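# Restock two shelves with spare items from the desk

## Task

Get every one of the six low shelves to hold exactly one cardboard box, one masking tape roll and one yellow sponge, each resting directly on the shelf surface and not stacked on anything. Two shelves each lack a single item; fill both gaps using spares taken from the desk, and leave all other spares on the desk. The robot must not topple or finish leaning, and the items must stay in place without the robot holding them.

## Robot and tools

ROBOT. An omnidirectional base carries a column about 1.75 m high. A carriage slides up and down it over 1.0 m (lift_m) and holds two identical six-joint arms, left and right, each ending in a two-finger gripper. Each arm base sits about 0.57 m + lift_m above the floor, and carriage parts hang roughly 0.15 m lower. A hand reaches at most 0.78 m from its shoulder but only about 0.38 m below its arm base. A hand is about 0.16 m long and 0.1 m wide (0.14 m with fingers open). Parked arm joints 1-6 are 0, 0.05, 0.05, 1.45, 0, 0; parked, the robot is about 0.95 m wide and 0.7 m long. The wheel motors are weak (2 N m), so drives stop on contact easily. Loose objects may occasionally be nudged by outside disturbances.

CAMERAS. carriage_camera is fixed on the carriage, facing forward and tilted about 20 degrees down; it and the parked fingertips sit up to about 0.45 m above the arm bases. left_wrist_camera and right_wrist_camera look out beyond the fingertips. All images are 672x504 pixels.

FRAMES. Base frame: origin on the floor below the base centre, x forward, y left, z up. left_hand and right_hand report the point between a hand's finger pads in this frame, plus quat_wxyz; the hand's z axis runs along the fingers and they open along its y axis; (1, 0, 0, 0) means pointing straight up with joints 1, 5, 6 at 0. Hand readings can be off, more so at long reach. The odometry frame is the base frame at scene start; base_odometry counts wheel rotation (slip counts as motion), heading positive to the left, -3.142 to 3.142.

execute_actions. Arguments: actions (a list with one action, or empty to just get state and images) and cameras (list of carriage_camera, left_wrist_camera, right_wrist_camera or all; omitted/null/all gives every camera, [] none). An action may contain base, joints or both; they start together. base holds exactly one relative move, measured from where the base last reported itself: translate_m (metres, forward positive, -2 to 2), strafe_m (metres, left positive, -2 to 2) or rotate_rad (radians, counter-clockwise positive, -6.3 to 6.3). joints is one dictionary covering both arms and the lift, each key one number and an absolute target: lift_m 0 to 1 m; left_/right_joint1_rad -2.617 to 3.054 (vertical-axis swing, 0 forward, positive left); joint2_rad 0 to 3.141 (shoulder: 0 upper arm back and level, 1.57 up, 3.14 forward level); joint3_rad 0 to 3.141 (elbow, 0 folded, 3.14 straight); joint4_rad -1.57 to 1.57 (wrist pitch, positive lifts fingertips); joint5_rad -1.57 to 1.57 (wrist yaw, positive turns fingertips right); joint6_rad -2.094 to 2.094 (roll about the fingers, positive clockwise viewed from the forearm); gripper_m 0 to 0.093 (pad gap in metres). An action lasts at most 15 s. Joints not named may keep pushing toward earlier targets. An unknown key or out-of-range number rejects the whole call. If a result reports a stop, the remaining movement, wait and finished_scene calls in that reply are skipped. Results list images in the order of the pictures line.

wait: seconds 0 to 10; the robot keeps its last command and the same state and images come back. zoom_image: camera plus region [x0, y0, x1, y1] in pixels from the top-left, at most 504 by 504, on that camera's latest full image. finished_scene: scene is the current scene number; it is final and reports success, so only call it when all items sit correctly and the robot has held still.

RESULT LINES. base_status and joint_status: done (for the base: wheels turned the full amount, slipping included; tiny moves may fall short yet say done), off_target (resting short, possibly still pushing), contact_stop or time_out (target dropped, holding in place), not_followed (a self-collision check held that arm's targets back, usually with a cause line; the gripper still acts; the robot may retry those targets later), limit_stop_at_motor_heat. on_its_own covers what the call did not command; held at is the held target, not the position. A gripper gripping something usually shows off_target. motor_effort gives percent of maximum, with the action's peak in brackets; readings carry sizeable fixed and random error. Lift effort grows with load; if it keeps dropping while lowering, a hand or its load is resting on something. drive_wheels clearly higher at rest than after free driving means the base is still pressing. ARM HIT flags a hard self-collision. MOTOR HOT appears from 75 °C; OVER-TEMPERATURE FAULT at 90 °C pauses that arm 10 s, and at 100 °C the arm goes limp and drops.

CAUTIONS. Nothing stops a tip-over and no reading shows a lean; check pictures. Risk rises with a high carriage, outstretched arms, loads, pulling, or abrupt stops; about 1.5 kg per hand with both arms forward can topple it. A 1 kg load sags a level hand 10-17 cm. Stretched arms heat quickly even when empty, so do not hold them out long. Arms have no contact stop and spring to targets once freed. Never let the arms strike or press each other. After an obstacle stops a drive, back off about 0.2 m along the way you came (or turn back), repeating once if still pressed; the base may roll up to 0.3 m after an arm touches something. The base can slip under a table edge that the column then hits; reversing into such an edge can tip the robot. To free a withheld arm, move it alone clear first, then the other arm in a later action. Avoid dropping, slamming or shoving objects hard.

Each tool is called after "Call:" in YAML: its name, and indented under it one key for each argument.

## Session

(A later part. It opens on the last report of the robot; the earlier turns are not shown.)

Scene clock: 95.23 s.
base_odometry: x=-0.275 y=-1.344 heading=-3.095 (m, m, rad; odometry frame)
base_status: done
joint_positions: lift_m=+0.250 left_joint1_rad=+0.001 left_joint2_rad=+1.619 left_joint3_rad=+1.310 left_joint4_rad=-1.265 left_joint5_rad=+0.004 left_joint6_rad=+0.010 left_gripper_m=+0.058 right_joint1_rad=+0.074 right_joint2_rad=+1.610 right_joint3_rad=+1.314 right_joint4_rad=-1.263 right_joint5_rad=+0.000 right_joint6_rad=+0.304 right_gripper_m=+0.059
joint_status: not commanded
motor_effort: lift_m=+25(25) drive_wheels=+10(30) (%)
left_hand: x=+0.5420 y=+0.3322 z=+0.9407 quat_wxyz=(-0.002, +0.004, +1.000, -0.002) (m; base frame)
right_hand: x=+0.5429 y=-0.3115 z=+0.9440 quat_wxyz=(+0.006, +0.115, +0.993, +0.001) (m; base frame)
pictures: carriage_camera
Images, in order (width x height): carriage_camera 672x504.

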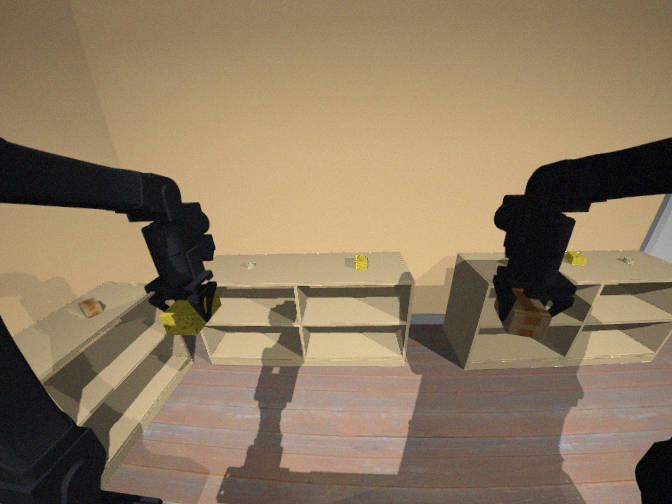

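Call:
execute_actions:
  actions:
    - {"base":{"strafe_m":0.25},"joints":{"right_joint1_rad":0.6,"right_joint6_rad":0.6,"right_joint2_rad":2.2,"right_joint3_rad":1.6,"right_joint4_rad":-0.97}}
  cameras: []

Call:
execute_actions:
  actions:
    - {"base":{"translate_m":0.7},"joints":{"lift_m":0.16}}

Scene clock: 103.03 s.
base_odometry: x=-0.263 y=-1.594 heading=-3.094 (m, m, rad; odometry frame)
base_status: done
joint_positions: lift_m=+0.250 left_joint1_rad=+0.001 left_joint2_rad=+1.619 left_joint3_rad=+1.310 left_joint4_rad=-1.266 left_joint5_rad=+0.004 left_joint6_rad=+0.010 left_gripper_m=+0.058 right_joint1_rad=+0.606 right_joint2_rad=+2.203 right_joint3_rad=+1.590 right_joint4_rad=-0.962 right_joint5_rad=-0.005 right_joint6_rad=+0.595 right_gripper_m=+0.059
joint_status: all done
motor_effort: lift_m=+25(25) drive_wheels=-8(31) (%)
left_hand: x=+0.5418 y=+0.3322 z=+0.9407 quat_wxyz=(-0.002, +0.004, +1.000, -0.002) (m; base frame)
right_hand: x=+0.5950 y=-0.0984 z=+0.8156 quat_wxyz=(-0.003, -0.005, +1.000, +0.001) (m; base frame)
pictures: none
No camera images: the call's "cameras" was empty. Leave "cameras" out to get every camera's image.

Scene clock: 106.67 s.
base_odometry: x=-0.962 y=-1.628 heading=-3.093 (m, m, rad; odometry frame)
base_status: done
joint_positions: lift_m=+0.160 left_joint1_rad=+0.001 left_joint2_rad=+1.611 left_joint3_rad=+1.304 left_joint4_rad=-1.268 left_joint5_rad=+0.004 left_joint6_rad=+0.010 left_gripper_m=+0.058 right_joint1_rad=+0.606 right_joint2_rad=+2.202 right_joint3_rad=+1.590 right_joint4_rad=-0.967 right_joint5_rad=-0.003 right_joint6_rad=+0.596 right_gripper_m=+0.059
joint_status: all done
motor_effort: lift_m=+25(28) drive_wheels=-7(25) (%)
left_hand: x=+0.5397 y=+0.3322 z=+0.8514 quat_wxyz=(-0.002, +0.004, +1.000, -0.002) (m; base frame)
right_hand: x=+0.5945 y=-0.0991 z=+0.7260 quat_wxyz=(-0.004, -0.005, +1.000, -0.001) (m; base frame)
pictures: carriage_camera, left_wrist_camera, right_wrist_camera
Images, in order (width x height): carriage_camera 672x504, left_wrist_camera 672x504, right_wrist_camera 672x504.

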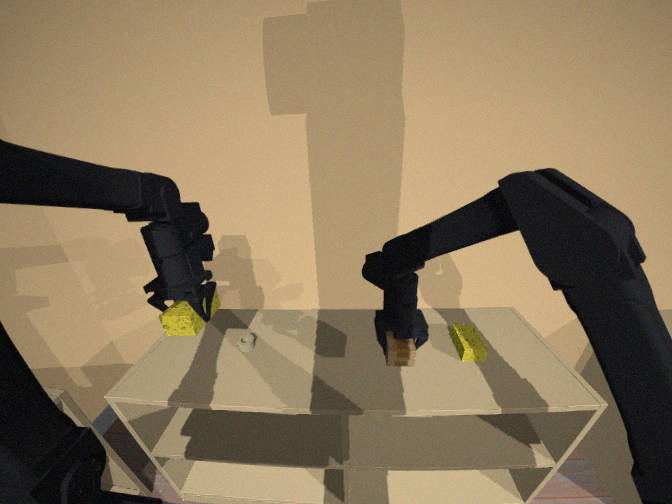

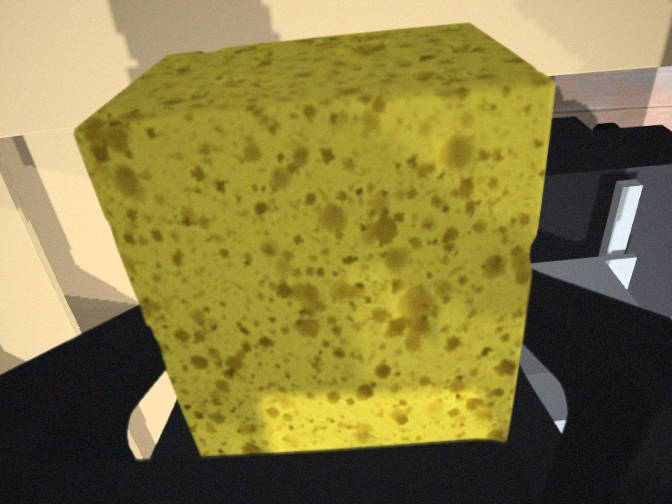

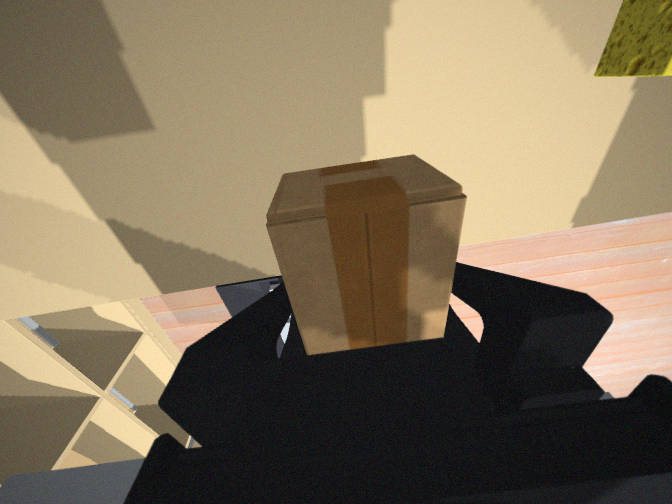

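Call:
execute_actions:
  actions:
    - {"base":{"translate_m":0.06},"joints":{"lift_m":0.08}}
  cameras: ["carriage_camera","right_wrist_camera"]

Scene clock: 110.87 s.
base_odometry: x=-1.022 y=-1.632 heading=-3.092 (m, m, rad; odometry frame)
base_status: done
joint_positions: lift_m=+0.080 left_joint1_rad=+0.001 left_joint2_rad=+1.610 left_joint3_rad=+1.304 left_joint4_rad=-1.269 left_joint5_rad=+0.004 left_joint6_rad=+0.010 left_gripper_m=+0.058 right_joint1_rad=+0.606 right_joint2_rad=+2.202 right_joint3_rad=+1.590 right_joint4_rad=-0.967 right_joint5_rad=-0.003 right_joint6_rad=+0.596 right_gripper_m=+0.059
joint_status: all done
motor_effort: lift_m=+25(25) drive_wheels=-6(27) (%)
left_hand: x=+0.5396 y=+0.3322 z=+0.7716 quat_wxyz=(-0.002, +0.004, +1.000, -0.002) (m; base frame)
right_hand: x=+0.5943 y=-0.0993 z=+0.6461 quat_wxyz=(-0.004, -0.005, +1.000, -0.001) (m; base frame)
pictures: carriage_camera, right_wrist_camera
Images, in order (width x height): carriage_camera 672x504, right_wrist_camera 672x504.

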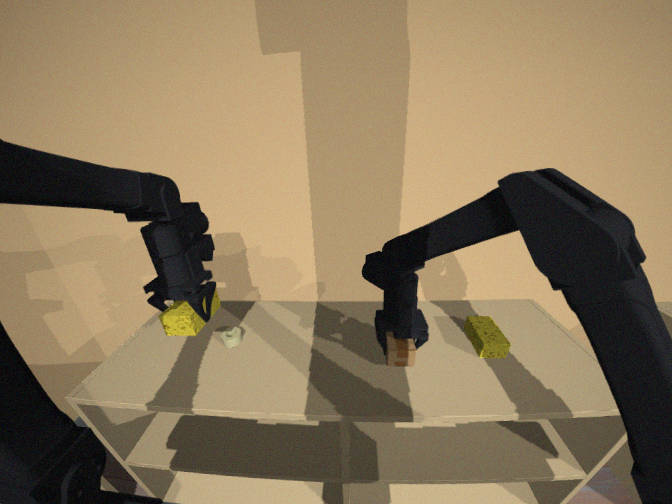

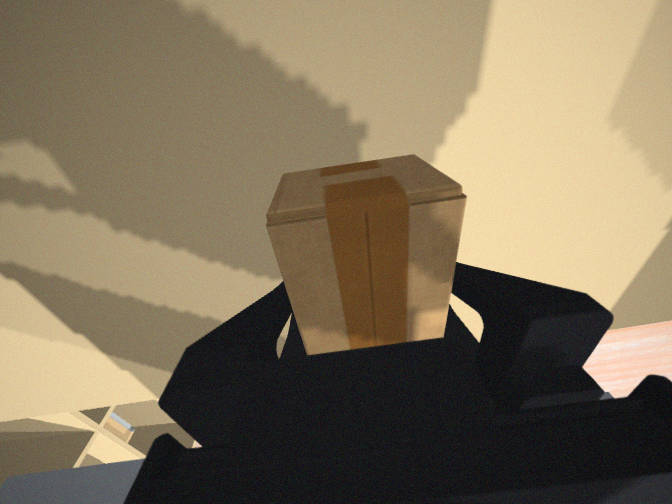

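Call:
execute_actions:
  actions:
    - {"joints":{"lift_m":0.055}}
  cameras: ["carriage_camera"]

Scene clock: 114.70 s.
base_odometry: x=-1.022 y=-1.632 heading=-3.092 (m, m, rad; odometry frame)
base_status: not commanded
joint_positions: lift_m=+0.055 left_joint1_rad=+0.001 left_joint2_rad=+1.610 left_joint3_rad=+1.302 left_joint4_rad=-1.269 left_joint5_rad=+0.004 left_joint6_rad=+0.010 left_gripper_m=+0.058 right_joint1_rad=+0.605 right_joint2_rad=+2.181 right_joint3_rad=+1.598 right_joint4_rad=-0.986 right_joint5_rad=-0.001 right_joint6_rad=+0.598 right_gripper_m=+0.059
joint_status: all done
motor_effort: lift_m=+23(24) drive_wheels=-5(5) (%)
left_hand: x=+0.5388 y=+0.3322 z=+0.7462 quat_wxyz=(-0.003, +0.004, +1.000, -0.002) (m; base frame)
right_hand: x=+0.5950 y=-0.0994 z=+0.6309 quat_wxyz=(+0.000, -0.004, +1.000, +0.001) (m; base frame)
pictures: carriage_camera
Images, in order (width x height): carriage_camera 672x504.

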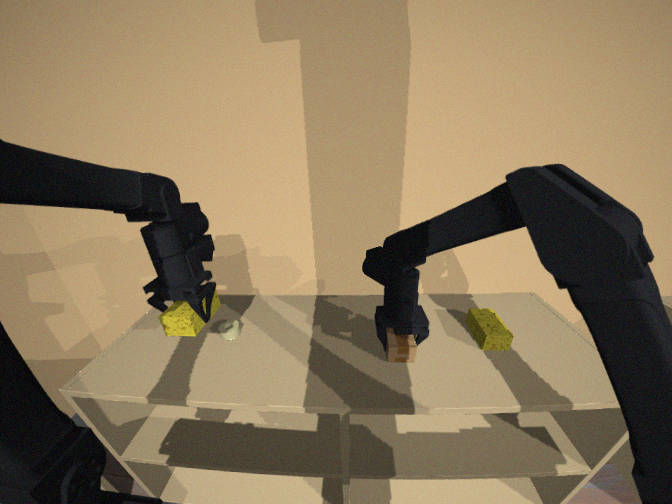

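Contact. Release.

Call:
execute_actions:
  actions:
    - {"joints":{"lift_m":0.064,"right_gripper_m":0.093}}
  cameras: []

Call:
execute_actions:
  actions:
    - {"joints":{"lift_m":0.16}}
  cameras: []

Call:
execute_actions:
  actions:
    - {"base":{"translate_m":-1.1},"joints":{"right_joint1_rad":0,"right_joint6_rad":0,"right_joint2_rad":0.05,"right_joint3_rad":0.05,"right_joint4_rad":1.45}}
  cameras: ["carriage_camera"]

Call:
execute_actions:
  actions:
    - {"base":{"rotate_rad":-3.14},"joints":{"left_joint1_rad":-0.6,"left_joint6_rad":-0.6,"left_joint2_rad":2.2,"left_joint3_rad":1.6,"left_joint4_rad":-0.97}}
  cameras: ["carriage_camera"]

Scene clock: 124.33 s.
base_odometry: x=-1.022 y=-1.632 heading=-3.092 (m, m, rad; odometry frame)
base_status: not commanded
joint_positions: lift_m=+0.064 left_joint1_rad=+0.001 left_joint2_rad=+1.610 left_joint3_rad=+1.302 left_joint4_rad=-1.269 left_joint5_rad=+0.004 left_joint6_rad=+0.010 left_gripper_m=+0.058 right_joint1_rad=+0.605 right_joint2_rad=+2.188 right_joint3_rad=+1.598 right_joint4_rad=-0.978 right_joint5_rad=-0.001 right_joint6_rad=+0.598 right_gripper_m=+0.093
joint_status: all done
motor_effort: lift_m=+24(32) drive_wheels=+3(5) (%)
left_hand: x=+0.5388 y=+0.3322 z=+0.7551 quat_wxyz=(-0.003, +0.004, +1.000, -0.002) (m; base frame)
right_hand: x=+0.5958 y=-0.0988 z=+0.6373 quat_wxyz=(+0.001, -0.004, +1.000, +0.001) (m; base frame)
pictures: none
No camera images: the call's "cameras" was empty. Leave "cameras" out to get every camera's image.

Scene clock: 125.27 s.
base_odometry: x=-1.022 y=-1.632 heading=-3.092 (m, m, rad; odometry frame)
base_status: not commanded
joint_positions: lift_m=+0.160 left_joint1_rad=+0.001 left_joint2_rad=+1.610 left_joint3_rad=+1.302 left_joint4_rad=-1.269 left_joint5_rad=+0.004 left_joint6_rad=+0.010 left_gripper_m=+0.058 right_joint1_rad=+0.605 right_joint2_rad=+2.189 right_joint3_rad=+1.598 right_joint4_rad=-0.974 right_joint5_rad=-0.001 right_joint6_rad=+0.598 right_gripper_m=+0.093
joint_status: all done
motor_effort: lift_m=+24(29) drive_wheels=+4(3) (%)
left_hand: x=+0.5388 y=+0.3322 z=+0.8511 quat_wxyz=(-0.003, +0.004, +1.000, -0.002) (m; base frame)
right_hand: x=+0.5965 y=-0.0984 z=+0.7327 quat_wxyz=(+0.002, -0.004, +1.000, +0.002) (m; base frame)
pictures: none
No camera images: the call's "cameras" was empty. Leave "cameras" out to get every camera's image.

Scene clock: 129.77 s.
base_odometry: x=+0.077 y=-1.577 heading=-3.092 (m, m, rad; odometry frame)
base_status: done
joint_positions: lift_m=+0.160 left_joint1_rad=+0.001 left_joint2_rad=+1.610 left_joint3_rad=+1.302 left_joint4_rad=-1.269 left_joint5_rad=+0.004 left_joint6_rad=+0.010 left_gripper_m=+0.058 right_joint1_rad=+0.004 right_joint2_rad=+0.067 right_joint3_rad=+0.075 right_joint4_rad=+1.452 right_joint5_rad=+0.004 right_joint6_rad=+0.004 right_gripper_m=+0.093
joint_status: all done
motor_effort: lift_m=+24(24) drive_wheels=-4(28) (%)
left_hand: x=+0.5388 y=+0.3322 z=+0.8511 quat_wxyz=(-0.003, +0.004, +1.000, -0.002) (m; base frame)
right_hand: x=+0.2867 y=-0.3331 z=+1.1744 quat_wxyz=(+0.998, +0.002, +0.055, +0.004) (m; base frame)
pictures: carriage_camera
Images, in order (width x height): carriage_camera 672x504.

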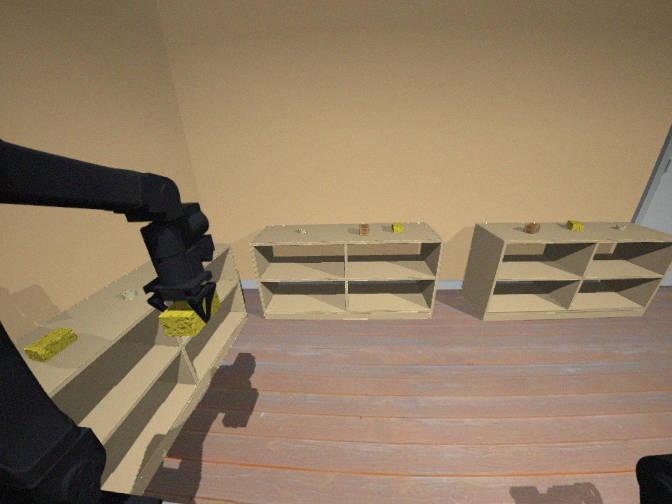

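Scene clock: 134.03 s.
base_odometry: x=+0.076 y=-1.577 heading=+0.052 (m, m, rad; odometry frame)
base_status: done
joint_positions: lift_m=+0.160 left_joint1_rad=-0.594 left_joint2_rad=+2.212 left_joint3_rad=+1.595 left_joint4_rad=-0.959 left_joint5_rad=-0.002 left_joint6_rad=-0.590 left_gripper_m=+0.058 right_joint1_rad=+0.004 right_joint2_rad=+0.067 right_joint3_rad=+0.075 right_joint4_rad=+1.448 right_joint5_rad=+0.003 right_joint6_rad=+0.004 right_gripper_m=+0.093
joint_status: all done
motor_effort: lift_m=+25(24) drive_wheels=+10(30) (%)
left_hand: x=+0.5994 y=+0.1029 z=+0.7230 quat_wxyz=(-0.002, +0.002, +1.000, +0.003) (m; base frame)
right_hand: x=+0.2876 y=-0.3330 z=+1.1742 quat_wxyz=(+0.998, +0.002, +0.057, +0.004) (m; base frame)
pictures: carriage_camera
Images, in order (width x height): carriage_camera 672x504.

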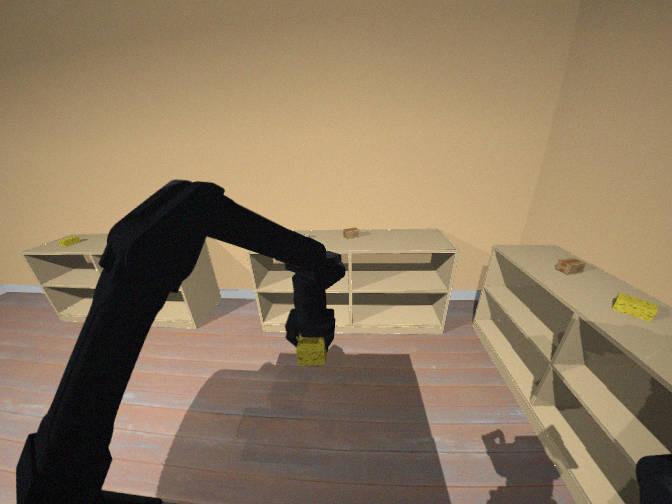

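Call:
execute_actions:
  actions:
    - {"base":{"translate_m":0.92},"joints":{"left_joint1_rad":-0.45,"left_joint6_rad":-0.45,"lift_m":0.13}}
  cameras: ["carriage_camera","left_wrist_camera"]

Scene clock: 142.07 s.
base_odometry: x=+0.995 y=-1.531 heading=+0.051 (m, m, rad; odometry frame)
base_status: done
joint_positions: lift_m=+0.130 left_joint1_rad=-0.447 left_joint2_rad=+2.212 left_joint3_rad=+1.595 left_joint4_rad=-0.966 left_joint5_rad=-0.001 left_joint6_rad=-0.460 left_gripper_m=+0.058 right_joint1_rad=+0.004 right_joint2_rad=+0.067 right_joint3_rad=+0.071 right_joint4_rad=+1.449 right_joint5_rad=+0.002 right_joint6_rad=+0.004 right_gripper_m=+0.093
joint_status: all done
motor_effort: lift_m=+25(25) drive_wheels=-7(31) (%)
left_hand: x=+0.6278 y=+0.1559 z=+0.6930 quat_wxyz=(-0.006, -0.006, +1.000, +0.003) (m; base frame)
right_hand: x=+0.2886 y=-0.3328 z=+1.1431 quat_wxyz=(+0.998, +0.001, +0.059, +0.004) (m; base frame)
pictures: carriage_camera, left_wrist_camera
Images, in order (width x height): carriage_camera 672x504, left_wrist_camera 672x504.

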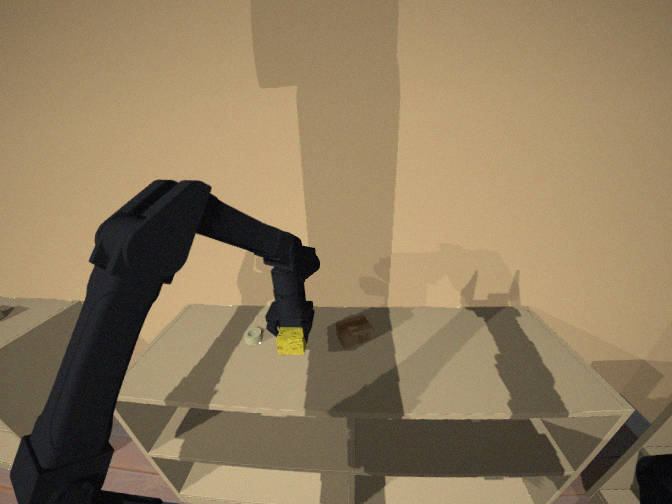

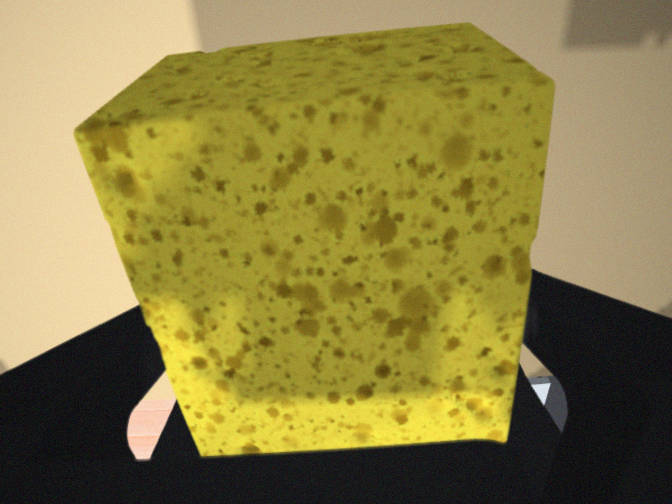

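Call:
execute_actions:
  actions:
    - {"joints":{"lift_m":0.063}}
  cameras: ["carriage_camera"]

Call:
execute_actions:
  actions:
    - {"joints":{"left_gripper_m":0.093}}
  cameras: []

Call:
execute_actions:
  actions:
    - {"joints":{"lift_m":0.16}}
  cameras: []

Call:
execute_actions:
  actions:
    - {"base":{"translate_m":-0.2},"joints":{"left_joint2_rad":1.2,"left_joint1_rad":0}}
  cameras: ["carriage_camera"]

Scene clock: 150.97 s.
base_odometry: x=+0.995 y=-1.531 heading=+0.051 (m, m, rad; odometry frame)
base_status: not commanded
joint_positions: lift_m=+0.063 left_joint1_rad=-0.447 left_joint2_rad=+2.207 left_joint3_rad=+1.595 left_joint4_rad=-0.973 left_joint5_rad=-0.001 left_joint6_rad=-0.460 left_gripper_m=+0.058 right_joint1_rad=+0.004 right_joint2_rad=+0.067 right_joint3_rad=+0.071 right_joint4_rad=+1.449 right_joint5_rad=+0.001 right_joint6_rad=+0.004 right_gripper_m=+0.093
joint_status: all done
motor_effort: lift_m=+24(29) drive_wheels=-6(7) (%)
left_hand: x=+0.6268 y=+0.1565 z=+0.6282 quat_wxyz=(-0.006, -0.006, +1.000, +0.004) (m; base frame)
right_hand: x=+0.2886 y=-0.3325 z=+1.0762 quat_wxyz=(+0.998, +0.000, +0.059, +0.004) (m; base frame)
pictures: carriage_camera
Images, in order (width x height): carriage_camera 672x504.

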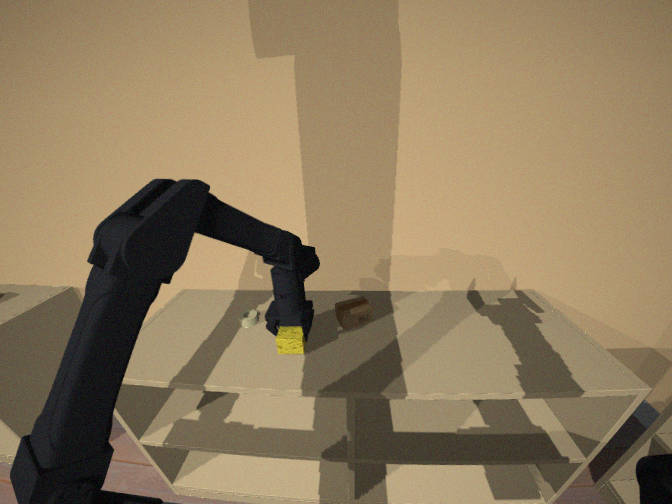

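Scene clock: 151.57 s.
base_odometry: x=+0.995 y=-1.531 heading=+0.051 (m, m, rad; odometry frame)
base_status: not commanded
joint_positions: lift_m=+0.063 left_joint1_rad=-0.447 left_joint2_rad=+2.207 left_joint3_rad=+1.595 left_joint4_rad=-0.973 left_joint5_rad=-0.001 left_joint6_rad=-0.460 left_gripper_m=+0.093 right_joint1_rad=+0.004 right_joint2_rad=+0.067 right_joint3_rad=+0.071 right_joint4_rad=+1.449 right_joint5_rad=+0.001 right_joint6_rad=+0.004 right_gripper_m=+0.093
joint_status: all done
motor_effort: lift_m=+24(24) drive_wheels=-6(6) (%)
left_hand: x=+0.6268 y=+0.1565 z=+0.6282 quat_wxyz=(-0.006, -0.006, +1.000, +0.004) (m; base frame)
right_hand: x=+0.2886 y=-0.3325 z=+1.0762 quat_wxyz=(+0.998, +0.000, +0.059, +0.004) (m; base frame)
pictures: none
No camera images: the call's "cameras" was empty. Leave "cameras" out to get every camera's image.

Scene clock: 152.50 s.
base_odometry: x=+0.995 y=-1.531 heading=+0.051 (m, m, rad; odometry frame)
base_status: not commanded
joint_positions: lift_m=+0.160 left_joint1_rad=-0.447 left_joint2_rad=+2.207 left_joint3_rad=+1.595 left_joint4_rad=-0.972 left_joint5_rad=-0.001 left_joint6_rad=-0.460 left_gripper_m=+0.093 right_joint1_rad=+0.004 right_joint2_rad=+0.067 right_joint3_rad=+0.071 right_joint4_rad=+1.449 right_joint5_rad=+0.000 right_joint6_rad=+0.004 right_gripper_m=+0.093
joint_status: all done
motor_effort: lift_m=+25(29) drive_wheels=-7(6) (%)
left_hand: x=+0.6271 y=+0.1563 z=+0.7251 quat_wxyz=(-0.006, -0.006, +1.000, +0.004) (m; base frame)
right_hand: x=+0.2885 y=-0.3324 z=+1.1731 quat_wxyz=(+0.998, +0.000, +0.058, +0.004) (m; base frame)
pictures: none
No camera images: the call's "cameras" was empty. Leave "cameras" out to get every camera's image.

Scene clock: 154.63 s.
base_odometry: x=+0.795 y=-1.541 heading=+0.050 (m, m, rad; odometry frame)
base_status: done
joint_positions: lift_m=+0.160 left_joint1_rad=+0.007 left_joint2_rad=+1.200 left_joint3_rad=+1.595 left_joint4_rad=-0.968 left_joint5_rad=-0.004 left_joint6_rad=-0.459 left_gripper_m=+0.093 right_joint1_rad=+0.004 right_joint2_rad=+0.067 right_joint3_rad=+0.071 right_joint4_rad=+1.449 right_joint5_rad=+0.000 right_joint6_rad=+0.004 right_gripper_m=+0.093
joint_status: all done
motor_effort: lift_m=+25(25) drive_wheels=-8(26) (%)
left_hand: x=+0.5926 y=+0.3355 z=+1.1126 quat_wxyz=(+0.467, -0.204, +0.854, -0.106) (m; base frame)
right_hand: x=+0.2886 y=-0.3324 z=+1.1731 quat_wxyz=(+0.998, +0.000, +0.059, +0.004) (m; base frame)
pictures: carriage_camera
Images, in order (width x height): carriage_camera 672x504.

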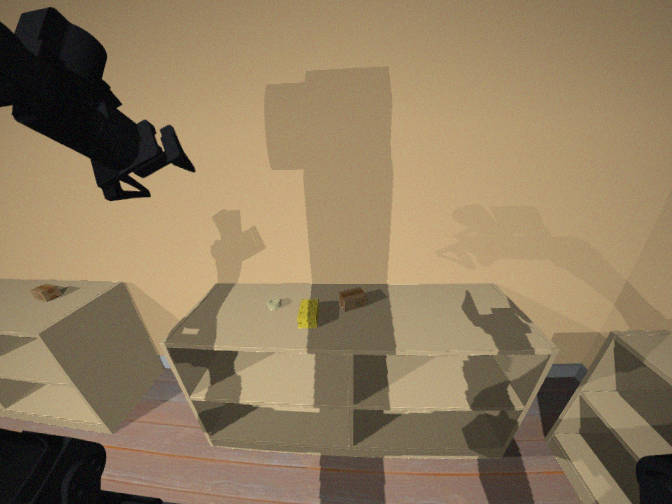

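Call:
finished_scene:
  scene: 1

The scene is finished: the task was done.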